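# Press two potentiometer knobs onto their collars

## Task

On the circuit board there are two potentiometers whose knobs sit raised. Push each knob down until it is seated on the collar of its own potentiometer. Neither potentiometer may be forced out of the board, or the task fails. Both knobs must stay seated without the robot holding them. When finished, release everything and move both grippers away.

## Robot and tools

Robot: two Doosan M1013 arms, left_arm and right_arm, each carrying a Robotiq 140 two-finger gripper with a wrist camera. In the shared scene frame the origin is on the table top midway between the arms. +x points out over the table, +z points up, and left_arm sits on the +y side. The names left and right do not refer to image sides. Base positions are left_arm (+0.011, +0.528, 0) m and right_arm (+0.061, -0.530, 0) m, each turned slightly about z.

Row layout (used by execute_actions and move): one flat list of 18 numbers, each in [-1, 1], always covering both arms. The first 9 are for left_arm and the last 9 for right_arm. Within each block the first six are joint offsets in this order: wrist pitch, forearm roll, wrist roll, shoulder, elbow, waist. The block ends with three gripper numbers: position, force_limit, speed. A joint value of 1.0 equals 1.398 rad for waist and shoulder, 2.097 rad for elbow, and 2.622 rad for forearm roll, wrist pitch and wrist roll. These are offsets, not poses. In execute_actions they count from the angles the arm had when that action began, not from the previous row. For the first action in a call, that means the angles in the last reported result. In move they count from the Joint positions in the latest result that lists them. Stated joint ranges: waist, shoulder, forearm roll, wrist pitch and wrist roll ±6.283 rad; elbow ±2.792 rad. An action that pushes a joint more than 0.010 rad beyond its range is rejected for both arms. If the first action fails this check, or any action is malformed, the whole call is rejected. "joint sent to its limit" means a joint was stopped at its end.

Gripper numbers: position +1 is fully open (140 mm). The pads touch at about -0.8. At -1 the fingers close until something blocks them. force_limit sets squeeze force: -1 is about 14 N, 0 about 60 N, +1 about 107 N. speed sets finger speed: -1 about 30 mm/s, 0 about 140, +1 about 250. To leave a gripper unchanged, repeat its last three numbers, because 0 is a real command. The fingers point along the gripper's +z axis and close along its y axis. end_effector_position is the point between the closed pads. Closed fingertips reach about 33 mm past it, open ones about 9 mm. Closing pushes the tips about 24 mm further out, so keep clearance above surfaces. object_status: 0 moving, 1 blocked while opening, 2 blocked while closing (a grip), 3 reached the target or the pads met. position_measured is in counts: 3 is open, 230 is pads touching.

Tools:
- execute_actions(actions): a list of actions. Each action is a table of up to 15 rows, and each row runs for one 1/30 s step. A shorter table repeats its last row until 15 steps are done. An empty list only returns the state and images.
- move(target, speed, blocking): target is one 18-number row as above. All joints move along paths that finish together, lasting 0.5 to 10 s. speed is the top speed in rad/s of the joint with the farthest to go, from 0.01 to 2 (default 0.5). The gripper numbers are sent at the start. The move does not avoid obstacles or the other arm. With blocking=false you get a result after 0.5 s; then call wait or stop before sending anything else. The "move:" line reports the ending (done, off_target, moving, held, fault), whether limits=held or limits=none, and the joint farthest from its target on each arm.
- wait(seconds): 0 to 10 s. Arms hold their last command and a running move carries on.
- stop(): brakes a running move. The fingers keep going.
- zoom_image(camera, region): camera is cam_high, cam_low, cam_left_wrist or cam_right_wrist. region is [x0, y0, x1, y1] in pixels, at most 504 by 504.
- show_instructions(): shows the reference images.
- read_manual(section): licence texts only.
- finished_scene(scene): ends the scene with the given number.

Results: each arm's gripper position (m), orientation quaternion wxyz and velocities in the scene frame, plus Joint positions, velocities, targets and torques in the joint order above. Also the gripper status and the flange force (it has a bias, and "no reading" can appear). "joint command not followed" means a clearance check altered some joint targets. Reported hand positions are less accurate at long reach. Camera images are cam_high and cam_low at 896x504, and both wrist cameras at 616x616.

Motion limits: the drive caps joint speed and keeps each target close to the measured angle. Any step that would move the gripper more than 70 mm is scaled back, so a large move may need several actions.

Things to avoid: a stiff arm pressing past a contact can stop on a fault. A torque fault happens at the load limits (waist and shoulder 306, elbow 144, wrist joints 40.5 N m). A force fault happens when an outside force reaches 144 N. Either one freezes the arm for 10 s. Press the knobs gently and slowly, and never so hard that a potentiometer comes out of the board. Keep the arms from hitting each other. Don't knock anything off the table. Brief external tugs on parts may happen. A MOTOR HOT warning means an arm is near an over-temperature brake. At the end, open the grippers and lift clear so the knobs stay seated on their own.

Each tool is called after "Call:" by a JSON object that holds its "name" and its "arguments".

Reference images:

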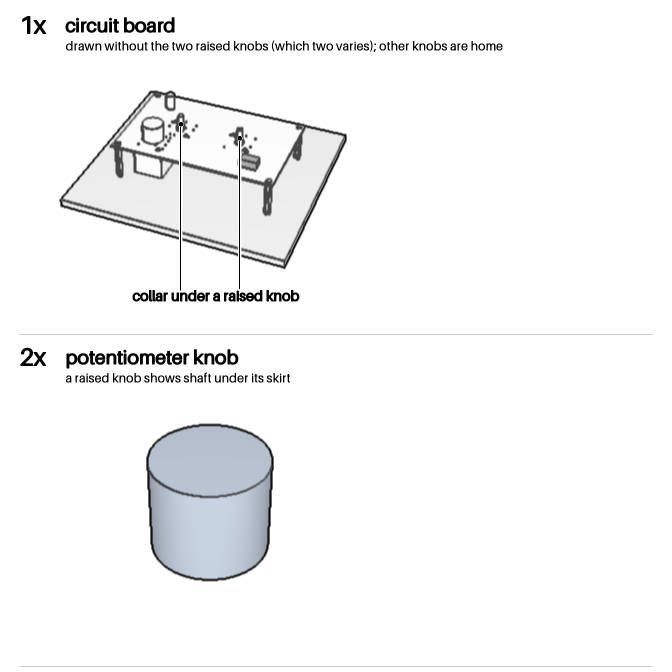

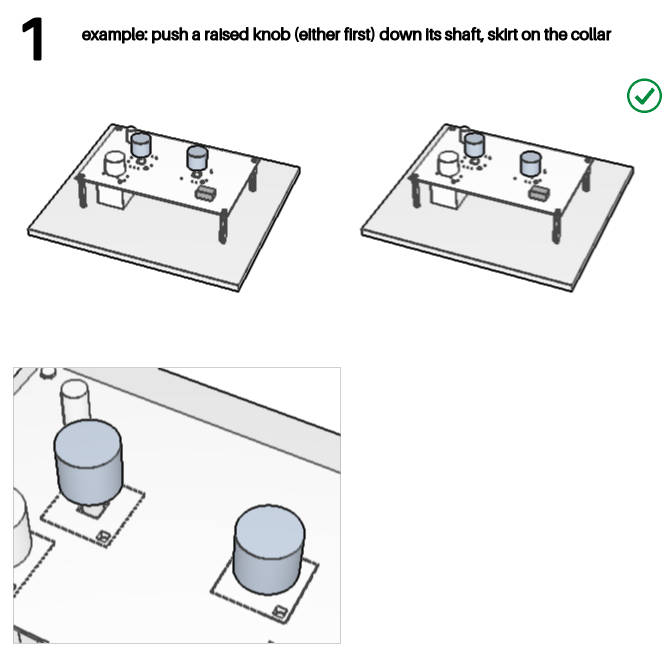

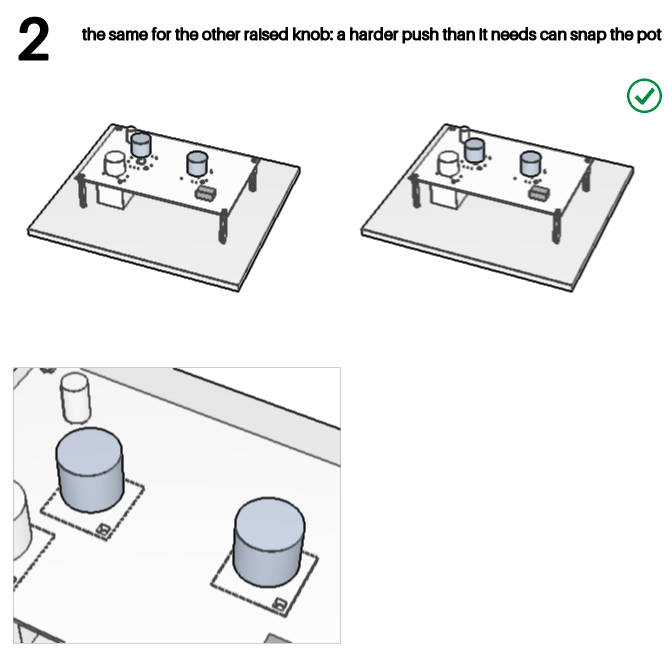

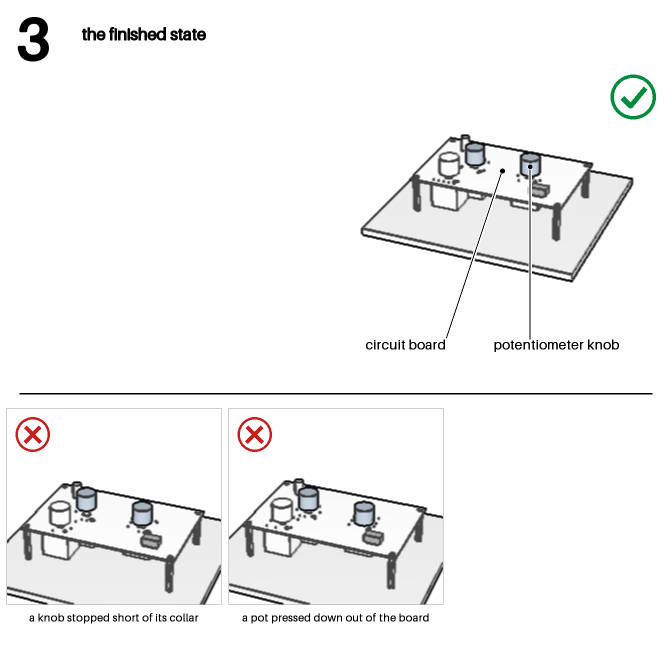

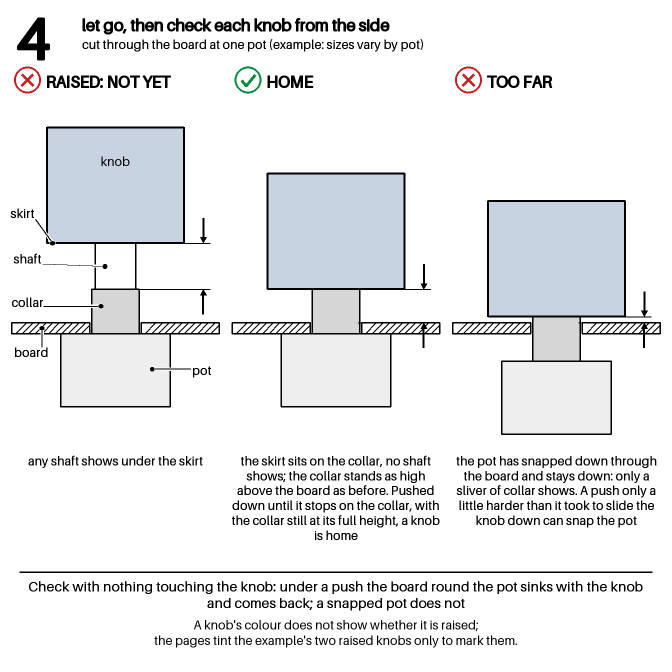

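## Session

I'll start by looking at the current state.

Call:
{"name": "execute_actions", "arguments": {"actions": []}}

Scene clock: 0.00 s.
left_arm: end_effector_position=(+0.5576, +0.7087, +0.1461) position_measured=3 object_status=3 end_effector_quat_wxyz=(-0.322, -0.185, +0.897, -0.240) end_effector_velocity=(-0.001, -0.001, -0.001) end_effector_angular_velocity=(-0.000, +0.000, -0.000) | right_arm: end_effector_position=(+0.8760, -0.0693, +0.3971) position_measured=3 object_status=3 end_effector_quat_wxyz=(+0.401, +0.408, +0.755, -0.320) end_effector_velocity=(+0.000, -0.000, +0.000) end_effector_angular_velocity=(-0.001, -0.001, +0.000)
Joint names: [wrist pitch, forearm roll, wrist roll, shoulder, elbow, waist]
Joint positions: left_arm=[ 1.764 -0.307 -1.484  0.56   1.592  0.62 ] | right_arm=[ 1.877 -1.037  0.038  0.82   0.789  0.928]
Joint velocities: left_arm=[-0.001 -0.     0.    -0.     0.002 -0.   ] | right_arm=[ 0.    -0.001 -0.     0.    -0.     0.   ]
Joint torques (N m, as the joint torque sensors report them, + toward a larger angle): no reading
Flange force (N, the push that the arm receives, along the gripper's own x y z axes): no reading
Joint targets: left_arm=[1.764 -0.307 -1.484 0.560 1.592 0.620] | right_arm=[1.877 -1.037 0.038 0.820 0.789 0.928]

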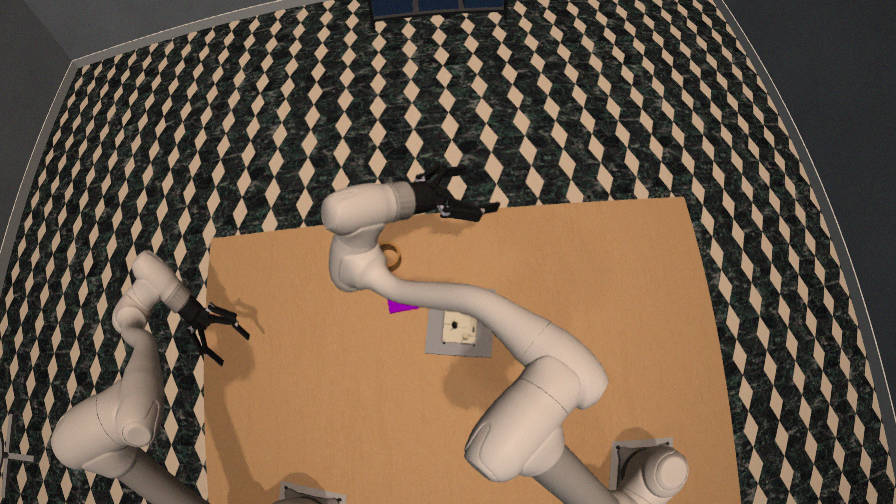

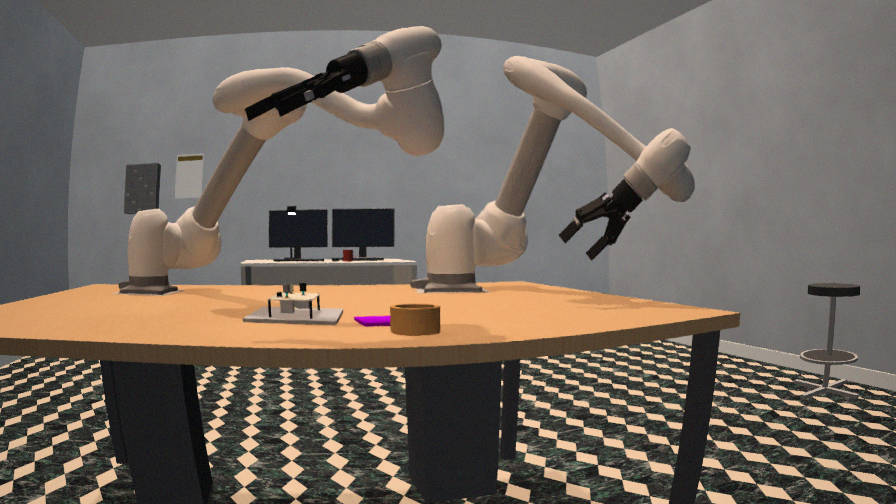

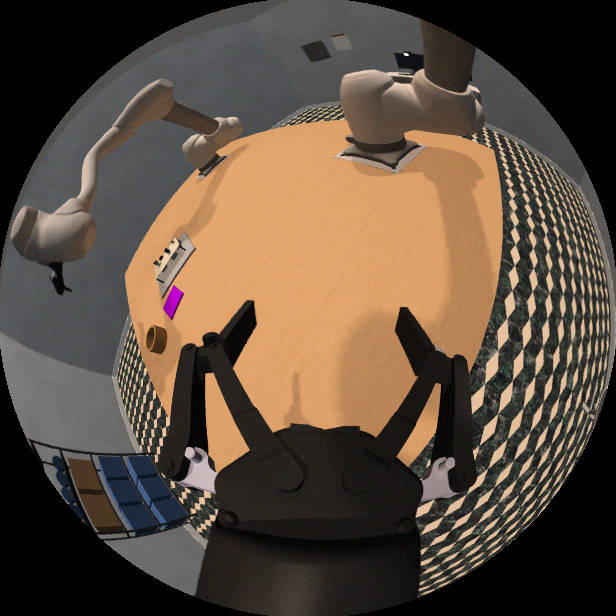

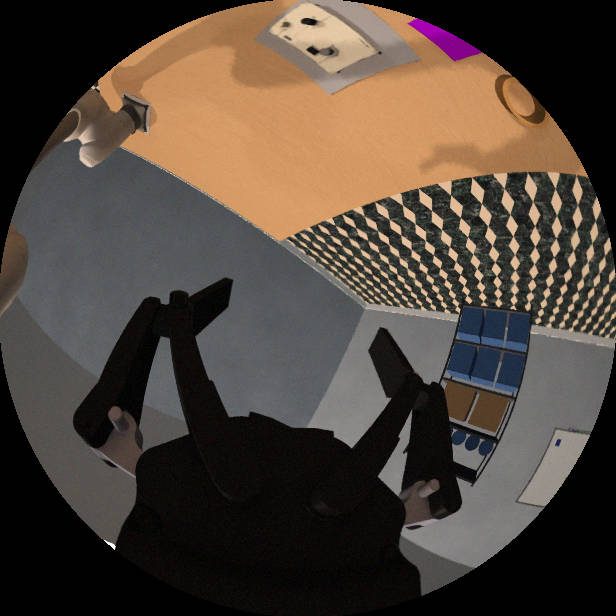

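Call:
{"name": "zoom_image", "arguments": {"camera": "cam_low", "region": [230, 270, 360, 335]}}

Call:
{"name": "zoom_image", "arguments": {"camera": "cam_high", "region": [410, 290, 510, 370]}}

Region (230, 270, 360, 335) of cam_low's 896x504 image, scaled by 3.877, with more detail than that image has.

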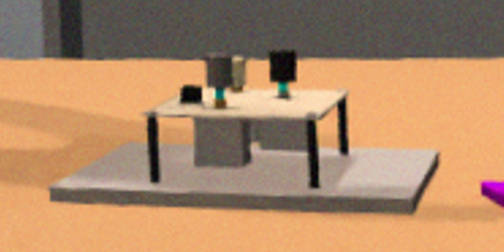

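Region (410, 290, 510, 370) of cam_high's 896x504 image, scaled by 5.040, with more detail than that image has; it fills the top 403 rows of this view, and the rest is white.

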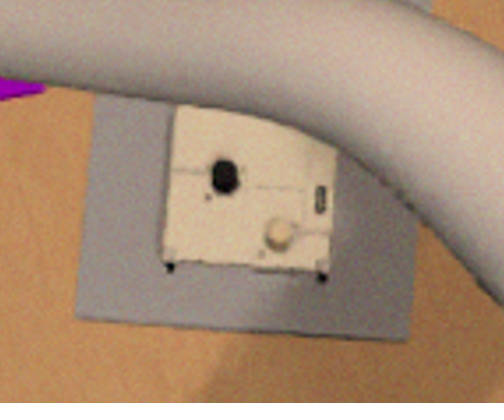

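Call:
{"name": "move", "arguments": {"target": [0,0,0,0,0,0,1,0,0, -0.2563,0.3955,-0.0145,-0.3283,0.3753,-0.068,1,0,0], "speed": 0.8}}

Scene clock: 4.60 s.
left_arm: end_effector_position=(+0.5576, +0.7087, +0.1461) position_measured=3 object_status=3 end_effector_quat_wxyz=(-0.322, -0.185, +0.897, -0.240) end_effector_velocity=(-0.001, -0.000, -0.000) end_effector_angular_velocity=(-0.001, +0.002, -0.000) | right_arm: end_effector_position=(+0.6168, -0.0391, +0.2002) position_measured=3 object_status=3 end_effector_quat_wxyz=(+0.000, +0.432, +0.902, +0.000) end_effector_velocity=(-0.001, -0.000, -0.001) end_effector_angular_velocity=(+0.000, +0.001, -0.000)
Joint names: [wrist pitch, forearm roll, wrist roll, shoulder, elbow, waist]
Joint positions: left_arm=[ 1.764 -0.307 -1.484  0.56   1.592  0.62 ] | right_arm=[ 1.205  0.    -0.     0.361  1.576  0.833]
Joint velocities: left_arm=[ 0.001  0.     0.    -0.     0.002  0.   ] | right_arm=[-0.001  0.001 -0.    -0.001  0.002 -0.   ]
Joint torques (N m, as the joint torque sensors report them, + toward a larger angle): left_arm=[  1.8    2.36   0.1  -84.97 -30.    -0.96] | right_arm=[ -0.43   3.7   -0.32 -78.56 -39.76   3.98]
Flange force (N, the push that the arm receives, along the gripper's own x y z axes): left_arm=[1.1 0.2 -4.2] | right_arm=[-4.8 3.3 2.2]
Joint targets: left_arm=[1.764 -0.307 -1.484 0.560 1.592 0.620] | right_arm=[1.205 0.000 -0.000 0.361 1.576 0.833]
move: done; limits=none; left_arm: farthest joint: the waist, 0.000 radians from its target (0.000 radians at the start); right_arm: farthest joint: the waist, 0.000 radians from its target (0.095 radians at the start)
camera_calibration (this result's frames):
cam_left_wrist: T_world_to_cam=[[-0.570926, 0.7306, -0.374523, -0.117245], [0.819002, 0.475003, -0.321882, -0.736755], [-0.057268, -0.490506, -0.869554, 0.683676], [0, 0, 0, 1]] pos_world=[0.575618, 0.770967, 0.313434]
cam_right_wrist: T_world_to_cam=[[0.533654, 0.84528, -0.0267289, -0.299797], [0.808289, -0.500494, 0.310122, -0.564396], [0.248762, -0.187103, -0.950321, 0.197411], [0, 0, 0, 1]] pos_world=[0.567074, 0.00787149, 0.354622]

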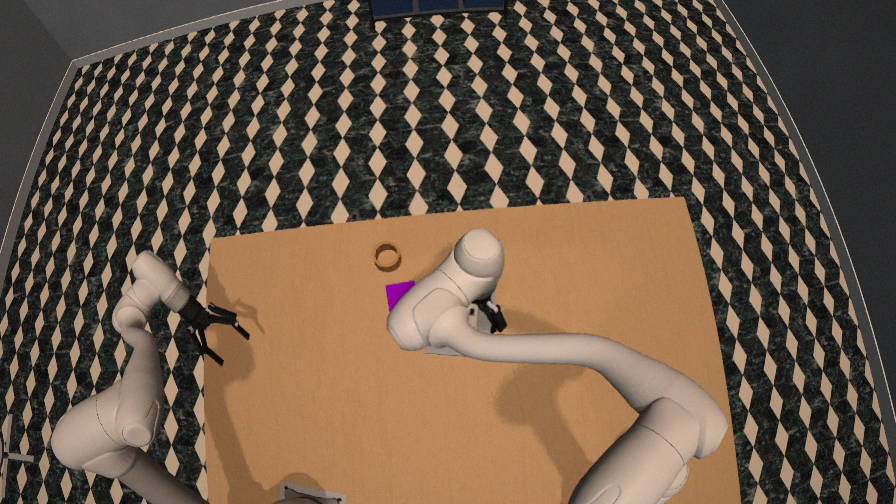

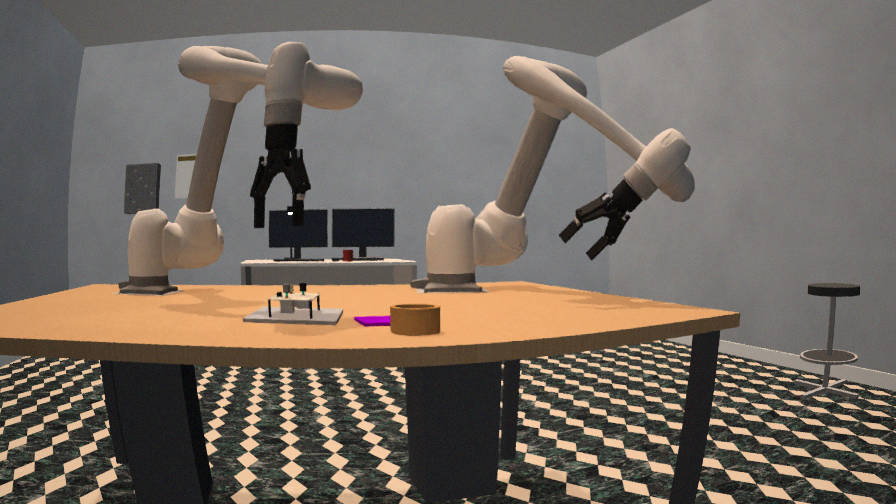

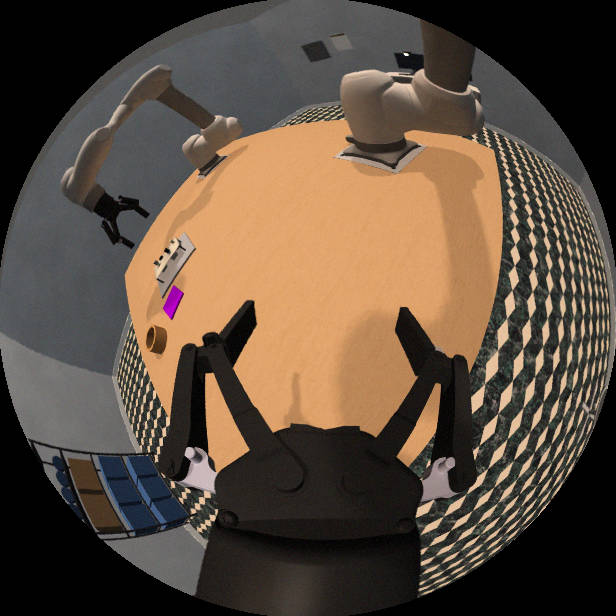

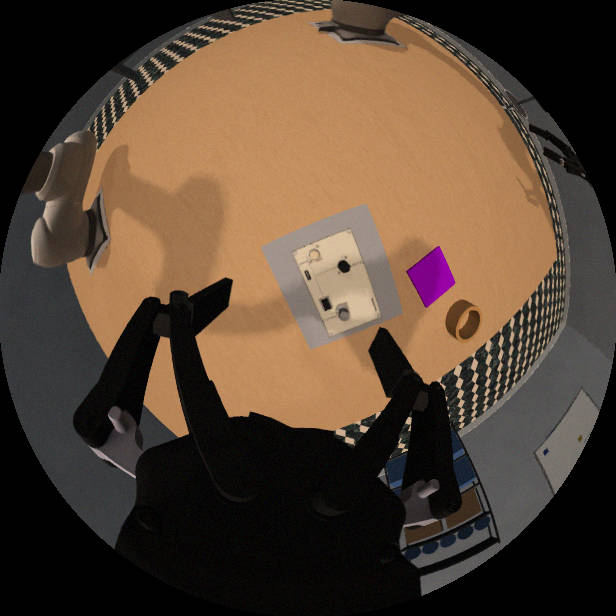

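Call:
{"name": "zoom_image", "arguments": {"camera": "cam_right_wrist", "region": [260, 200, 410, 350]}}

Region (260, 200, 410, 350) of cam_right_wrist's 616x616 image, scaled by 3.360, with more detail than that image has.

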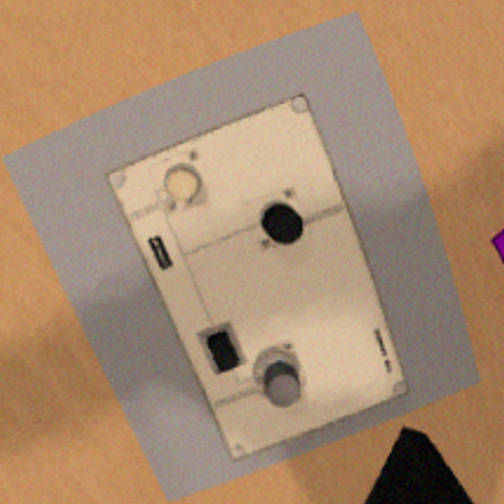

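Call:
{"name": "zoom_image", "arguments": {"camera": "cam_low", "region": [235, 190, 355, 330]}}

Region (235, 190, 355, 330) of cam_low's 896x504 image, scaled by 3.600, with more detail than that image has; it fills the left 432 columns of this view, and the rest is white.

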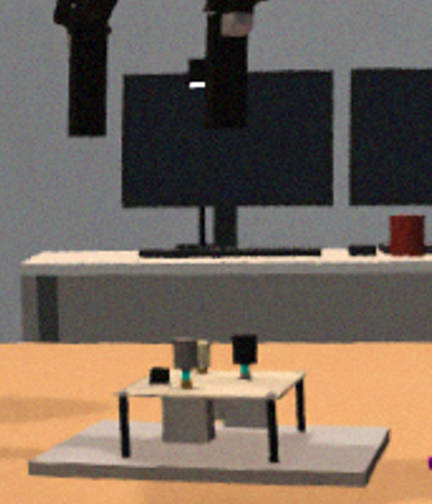

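Call:
{"name": "move", "arguments": {"target": [0,0,0,0,0,0,1,0,0, -0.0286,0,0,0.0815,-0.0188,0.0443,-1,0,1], "speed": 0.3}}

Scene clock: 9.20 s.
left_arm: end_effector_position=(+0.5576, +0.7087, +0.1461) position_measured=3 object_status=3 end_effector_quat_wxyz=(-0.322, -0.185, +0.897, -0.240) end_effector_velocity=(+0.000, +0.000, +0.001) end_effector_angular_velocity=(+0.000, -0.001, +0.000) | right_arm: end_effector_position=(+0.6211, +0.0269, +0.1333) position_measured=233 object_status=3 end_effector_quat_wxyz=(+0.000, +0.404, +0.915, +0.000) end_effector_velocity=(+0.000, +0.001, -0.001) end_effector_angular_velocity=(+0.001, -0.000, +0.001)
Joint names: [wrist pitch, forearm roll, wrist roll, shoulder, elbow, waist]
Joint positions: left_arm=[ 1.764 -0.307 -1.484  0.56   1.592  0.62 ] | right_arm=[ 1.13   0.    -0.     0.475  1.536  0.895]
Joint velocities: left_arm=[ 0.    -0.    -0.    -0.    -0.001  0.   ] | right_arm=[-0.001  0.    -0.001  0.002 -0.001  0.001]
Joint torques (N m, as the joint torque sensors report them, + toward a larger angle): left_arm=[  1.61   2.62   0.06 -84.59 -29.7   -0.41] | right_arm=[ -0.21   4.24  -0.09 -87.49 -37.99   2.67]
Flange force (N, the push that the arm receives, along the gripper's own x y z axes): left_arm=[1.3 -0.8 -5.2] | right_arm=[-3.2 3.0 1.4]
Joint targets: left_arm=[1.764 -0.307 -1.484 0.560 1.592 0.620] | right_arm=[1.130 0.000 -0.000 0.475 1.536 0.895]
move: done; limits=none; left_arm: farthest joint: the waist, 0.000 radians from its target (0.000 radians at the start); right_arm: farthest joint: the waist, 0.000 radians from its target (0.062 radians at the start)
camera_calibration (this result's frames):
cam_left_wrist: T_world_to_cam=[[-0.570926, 0.7306, -0.374523, -0.117245], [0.819002, 0.475003, -0.321882, -0.736755], [-0.0572678, -0.490506, -0.869554, 0.683675], [0, 0, 0, 1]] pos_world=[0.575618, 0.770967, 0.313434]
cam_right_wrist: T_world_to_cam=[[0.480405, 0.876655, -0.0262048, -0.327523], [0.837571, -0.449714, 0.310212, -0.533689], [0.260165, -0.170976, -0.950306, 0.137636], [0, 0, 0, 1]] pos_world=[0.568538, 0.0706502, 0.28777]

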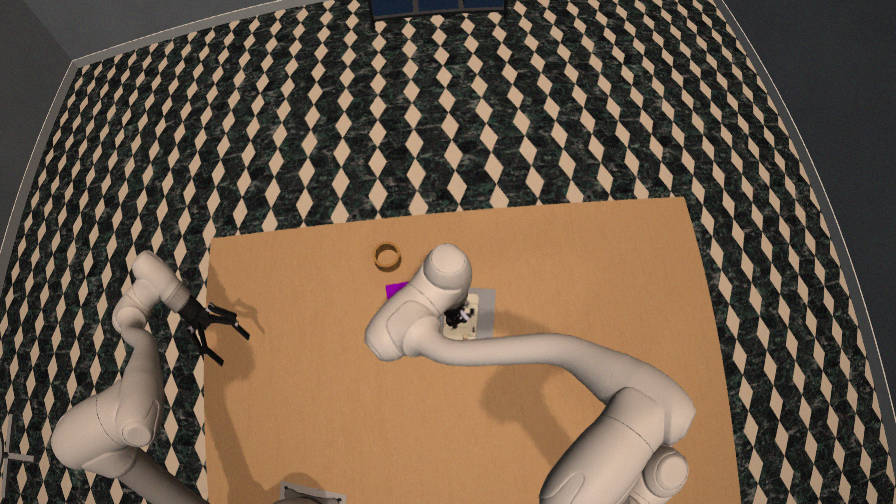

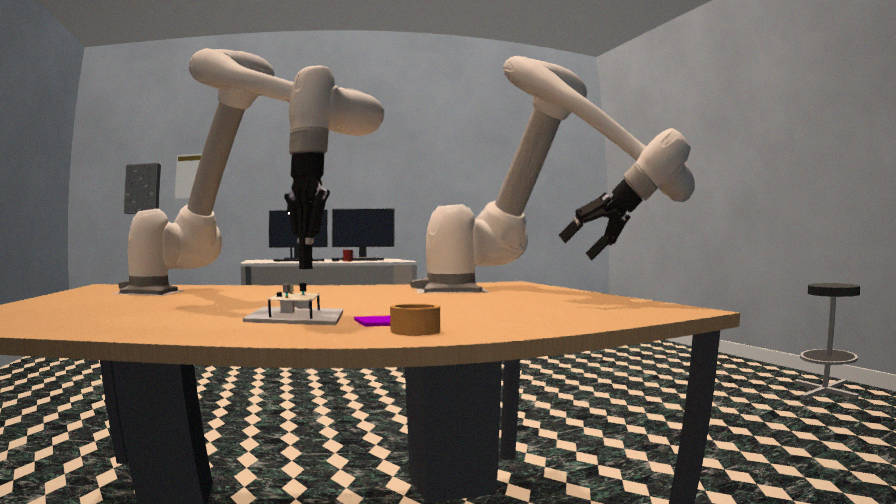

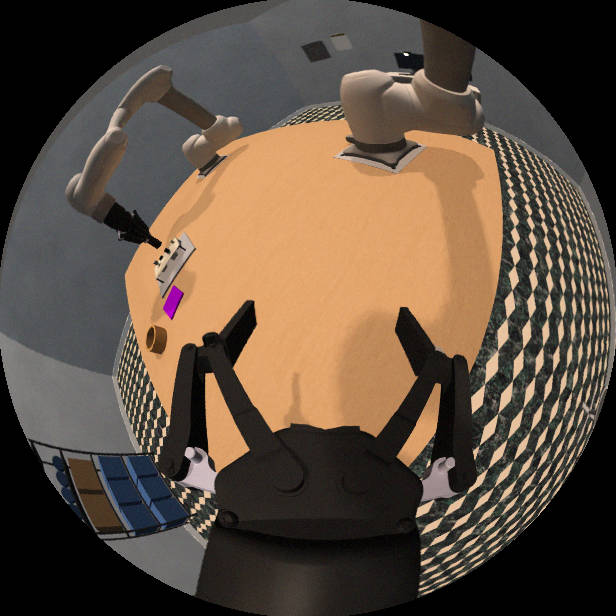

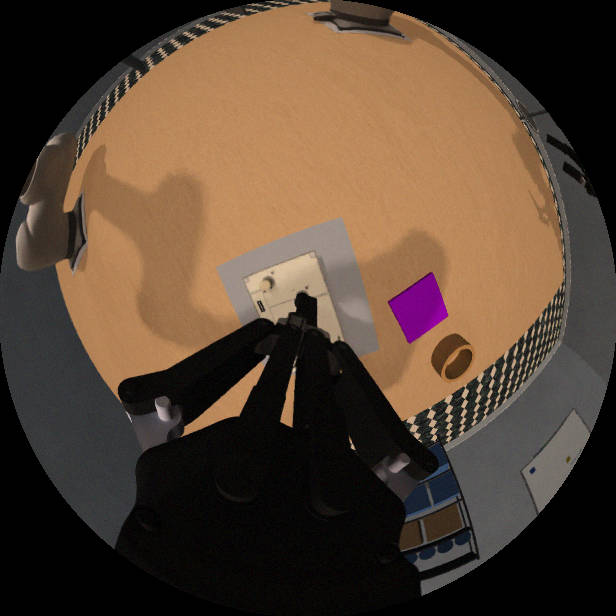

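Call:
{"name": "zoom_image", "arguments": {"camera": "cam_right_wrist", "region": [230, 240, 370, 380]}}

Call:
{"name": "zoom_image", "arguments": {"camera": "cam_low", "region": [250, 240, 350, 330]}}

Region (230, 240, 370, 380) of cam_right_wrist's 616x616 image, scaled by 3.600, with more detail than that image has.

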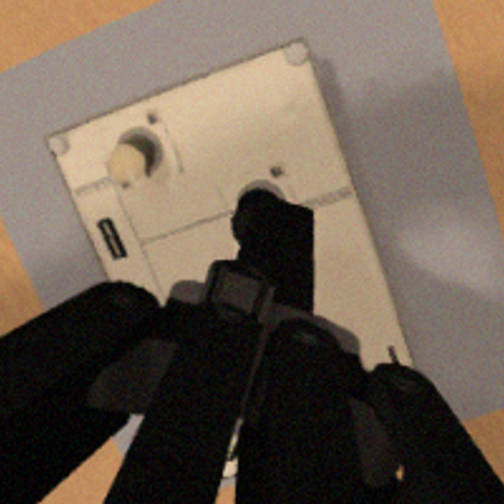

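Region (250, 240, 350, 330) of cam_low's 896x504 image, scaled by 5.040, with more detail than that image has; it fills the top 454 rows of this view, and the rest is white.

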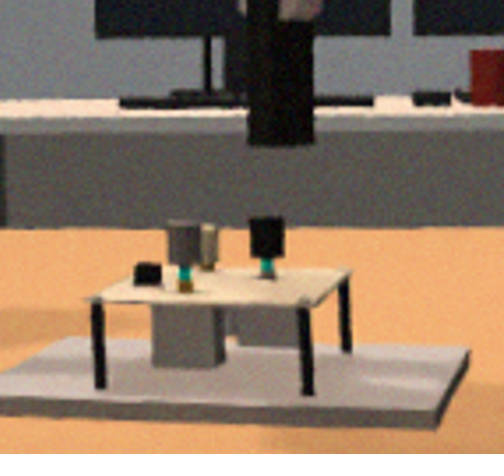

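Call:
{"name": "move", "arguments": {"target": [0,0,0,0,0,0,1,0,0, -0.01379,0,0,0.00431,0.01437,-0.00438,-1,0,1], "speed": 0.05}}

Call:
{"name": "zoom_image", "arguments": {"camera": "cam_low", "region": [260, 255, 340, 315]}}

Call:
{"name": "zoom_image", "arguments": {"camera": "cam_right_wrist", "region": [240, 240, 360, 360]}}

Scene clock: 12.77 s.
left_arm: end_effector_position=(+0.5576, +0.7087, +0.1461) position_measured=3 object_status=3 end_effector_quat_wxyz=(-0.322, -0.185, +0.897, -0.240) end_effector_velocity=(+0.000, +0.001, -0.000) end_effector_angular_velocity=(-0.000, +0.000, +0.001) | right_arm: end_effector_position=(+0.6203, +0.0197, +0.1135) position_measured=233 object_status=3 end_effector_quat_wxyz=(+0.000, +0.407, +0.913, +0.000) end_effector_velocity=(-0.000, -0.000, -0.000) end_effector_angular_velocity=(+0.000, +0.001, +0.000)
Joint names: [wrist pitch, forearm roll, wrist roll, shoulder, elbow, waist]
Joint positions: left_arm=[ 1.764 -0.307 -1.484  0.56   1.592  0.62 ] | right_arm=[ 1.094  0.    -0.     0.481  1.566  0.889]
Joint velocities: left_arm=[ 0.    -0.    -0.     0.001 -0.001  0.001] | right_arm=[-0.     0.001 -0.001  0.     0.001 -0.   ]
Joint torques (N m, as the joint torque sensors report them, + toward a larger angle): left_arm=[  1.63   2.31  -0.17 -83.83 -29.42  -0.69] | right_arm=[ -0.21   4.11  -0.16 -87.08 -37.95   6.11]
Flange force (N, the push that the arm receives, along the gripper's own x y z axes): left_arm=[1.9 -0.2 -5.3] | right_arm=[-7.5 1.3 2.0]
Joint targets: left_arm=[1.764 -0.307 -1.484 0.560 1.592 0.620] | right_arm=[1.094 0.000 -0.000 0.481 1.566 0.889]
move: done; limits=none; left_arm: farthest joint: the waist, 0.000 radians from its target (0.000 radians at the start); right_arm: farthest joint: the waist, 0.000 radians from its target (0.006 radians at the start)
camera_calibration (this result's frames):
cam_left_wrist: T_world_to_cam=[[-0.570926, 0.7306, -0.374523, -0.117245], [0.819002, 0.475003, -0.321882, -0.736755], [-0.0572677, -0.490505, -0.869554, 0.683675], [0, 0, 0, 1]] pos_world=[0.575618, 0.770967, 0.313434]
cam_right_wrist: T_world_to_cam=[[0.485717, 0.873723, -0.0262275, -0.324594], [0.834808, -0.454769, 0.310291, -0.528341], [0.25918, -0.172608, -0.95028, 0.118423], [0, 0, 0, 1]] pos_world=[0.568031, 0.0637723, 0.267961]

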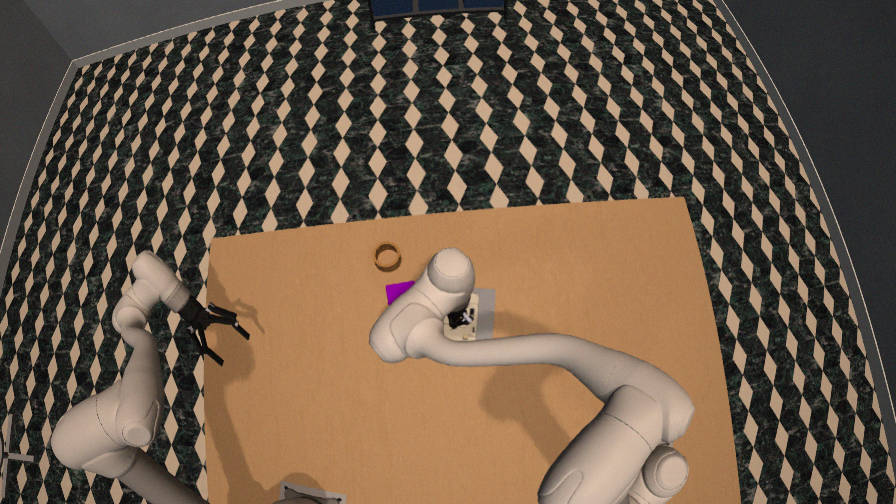

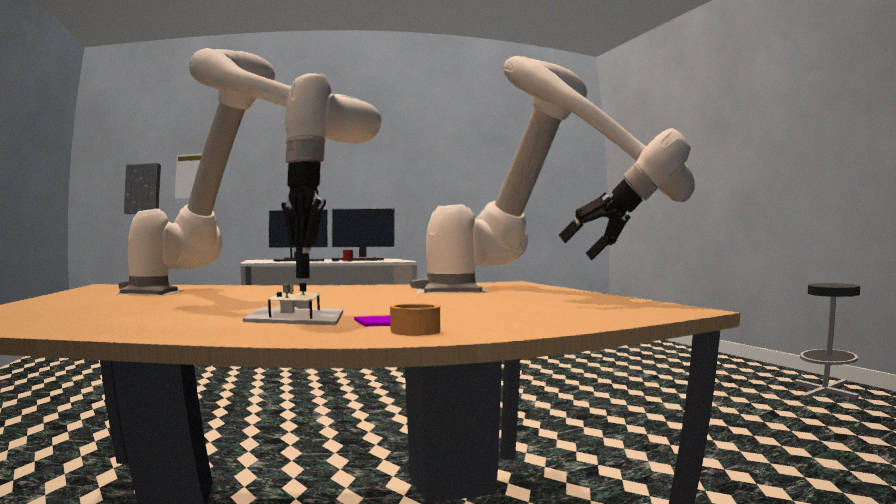

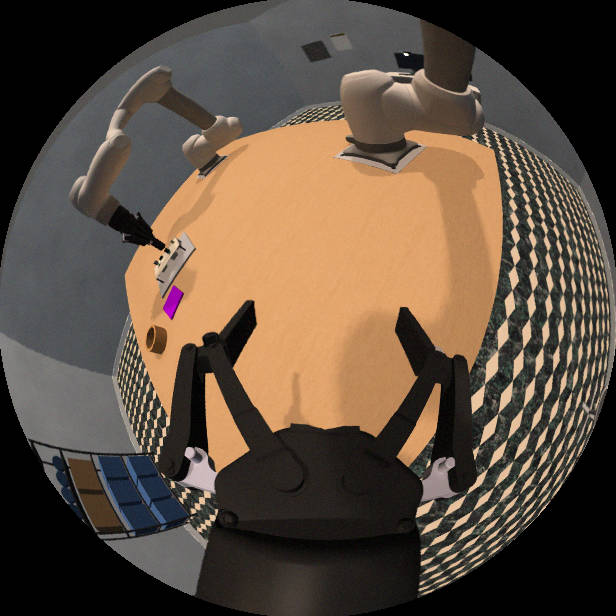

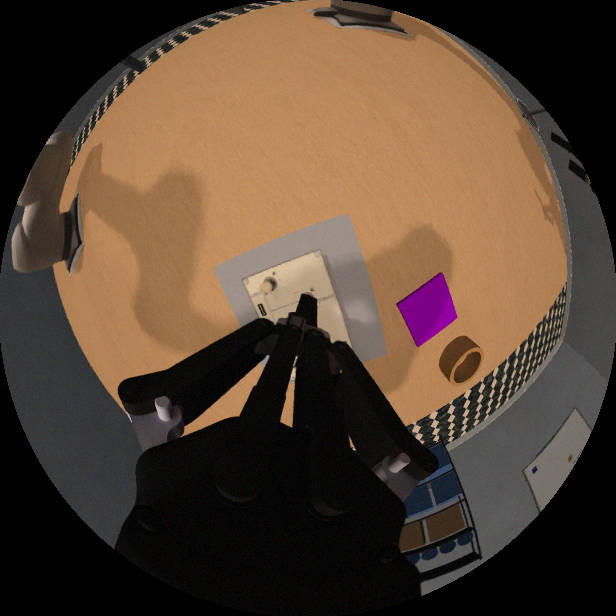

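Region (260, 255, 340, 315) of cam_low's 896x504 image, scaled by 6.300, with more detail than that image has; it fills the top 378 rows of this view, and the rest is white.

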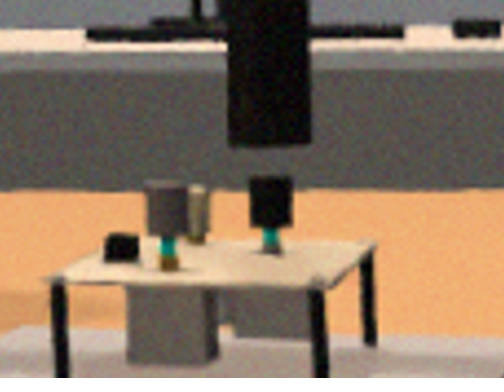

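Region (240, 240, 360, 360) of cam_right_wrist's 616x616 image, scaled by 4.200, with more detail than that image has.

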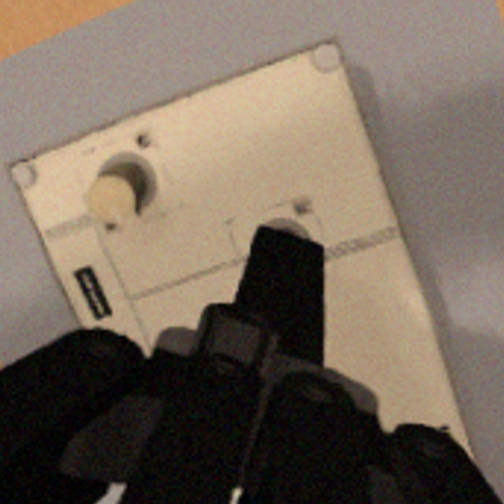

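Call:
{"name": "move", "arguments": {"target": [0,0,0,0,0,0,1,0,0, -0.00486,0,0,0.00394,0.00345,0,-1,0,1], "speed": 0.03}}

Call:
{"name": "zoom_image", "arguments": {"camera": "cam_low", "region": [270, 265, 330, 305]}}

Scene clock: 13.97 s.
left_arm: end_effector_position=(+0.5576, +0.7087, +0.1461) position_measured=3 object_status=3 end_effector_quat_wxyz=(-0.322, -0.185, +0.897, -0.240) end_effector_velocity=(-0.000, -0.000, -0.000) end_effector_angular_velocity=(-0.000, +0.001, -0.000) | right_arm: end_effector_position=(+0.6201, +0.0196, +0.1057) position_measured=233 object_status=3 end_effector_quat_wxyz=(+0.000, +0.407, +0.913, +0.000) end_effector_velocity=(+0.000, -0.000, -0.001) end_effector_angular_velocity=(-0.000, -0.001, +0.001)
Joint names: [wrist pitch, forearm roll, wrist roll, shoulder, elbow, waist]
Joint positions: left_arm=[ 1.764 -0.307 -1.484  0.56   1.592  0.62 ] | right_arm=[ 1.081  0.    -0.     0.486  1.574  0.889]
Joint velocities: left_arm=[ 0.     0.    -0.     0.     0.001 -0.   ] | right_arm=[-0.001 -0.001 -0.001  0.001  0.    -0.   ]
Joint torques (N m, as the joint torque sensors report them, + toward a larger angle): left_arm=[  1.66   2.44   0.05 -84.55 -29.26  -0.75] | right_arm=[ -0.45   4.29  -0.23 -87.78 -36.81   2.9 ]
Flange force (N, the push that the arm receives, along the gripper's own x y z axes): left_arm=[0.5 -0.4 -5.7] | right_arm=[-3.2 4.0 1.1]
Joint targets: left_arm=[1.764 -0.307 -1.484 0.560 1.592 0.620] | right_arm=[1.081 0.000 -0.000 0.486 1.574 0.889]
move: done; limits=none; left_arm: farthest joint: the waist, 0.000 radians from its target (0.000 radians at the start); right_arm: farthest joint: the waist, 0.000 radians from its target (0.000 radians at the start)
camera_calibration (this result's frames):
cam_left_wrist: T_world_to_cam=[[-0.570926, 0.7306, -0.374523, -0.117245], [0.819002, 0.475003, -0.321882, -0.736755], [-0.0572678, -0.490506, -0.869554, 0.683676], [0, 0, 0, 1]] pos_world=[0.575618, 0.770967, 0.313434]
cam_right_wrist: T_world_to_cam=[[0.48577, 0.873694, -0.0261935, -0.324579], [0.834797, -0.454843, 0.310214, -0.525789], [0.259118, -0.172559, -0.950306, 0.111039], [0, 0, 0, 1]] pos_world=[0.567825, 0.0635926, 0.260127]

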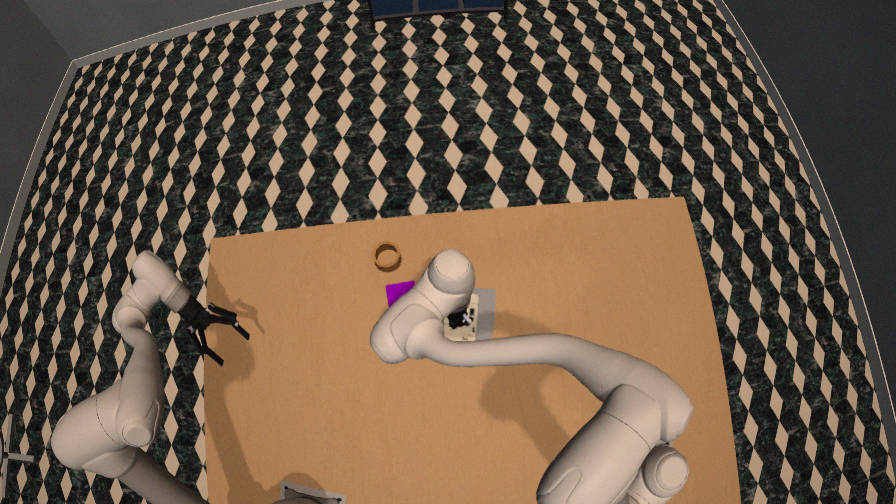

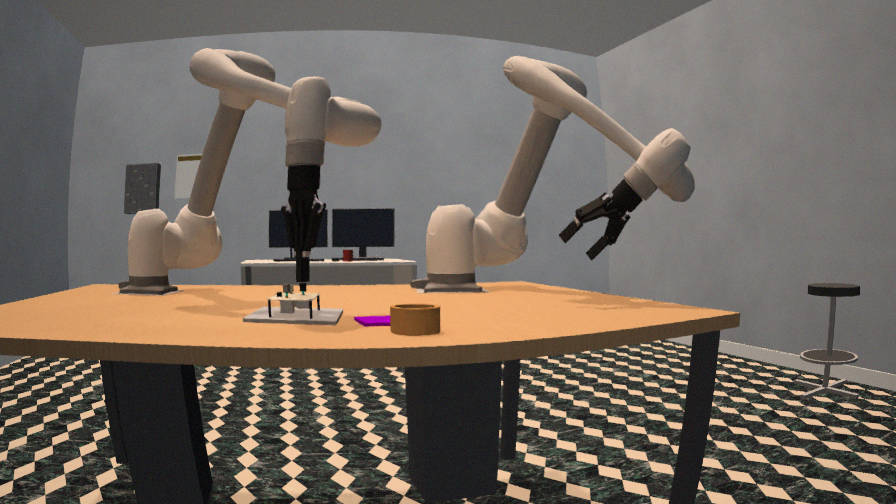

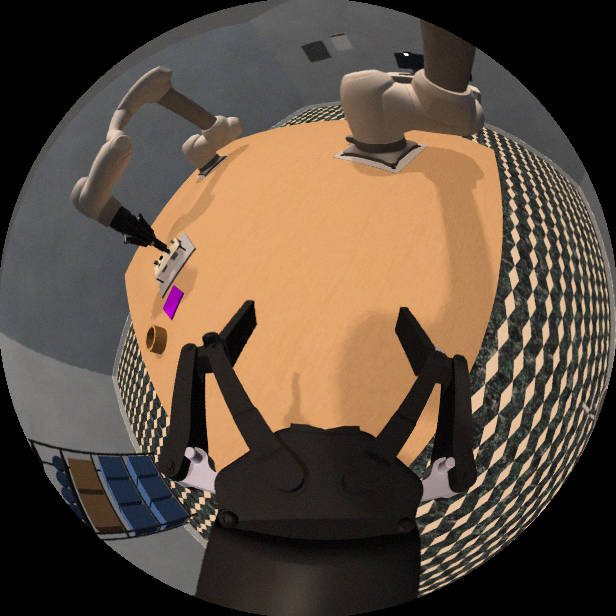

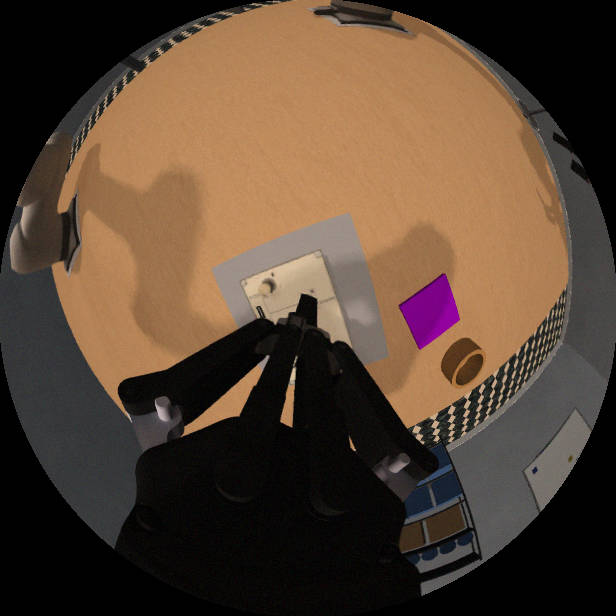

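Region (270, 265, 330, 305) of cam_low's 896x504 image, scaled by 8.400, with more detail than that image has.

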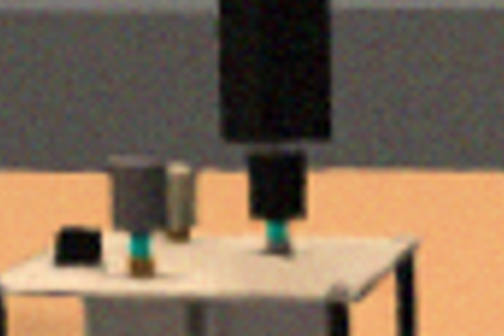

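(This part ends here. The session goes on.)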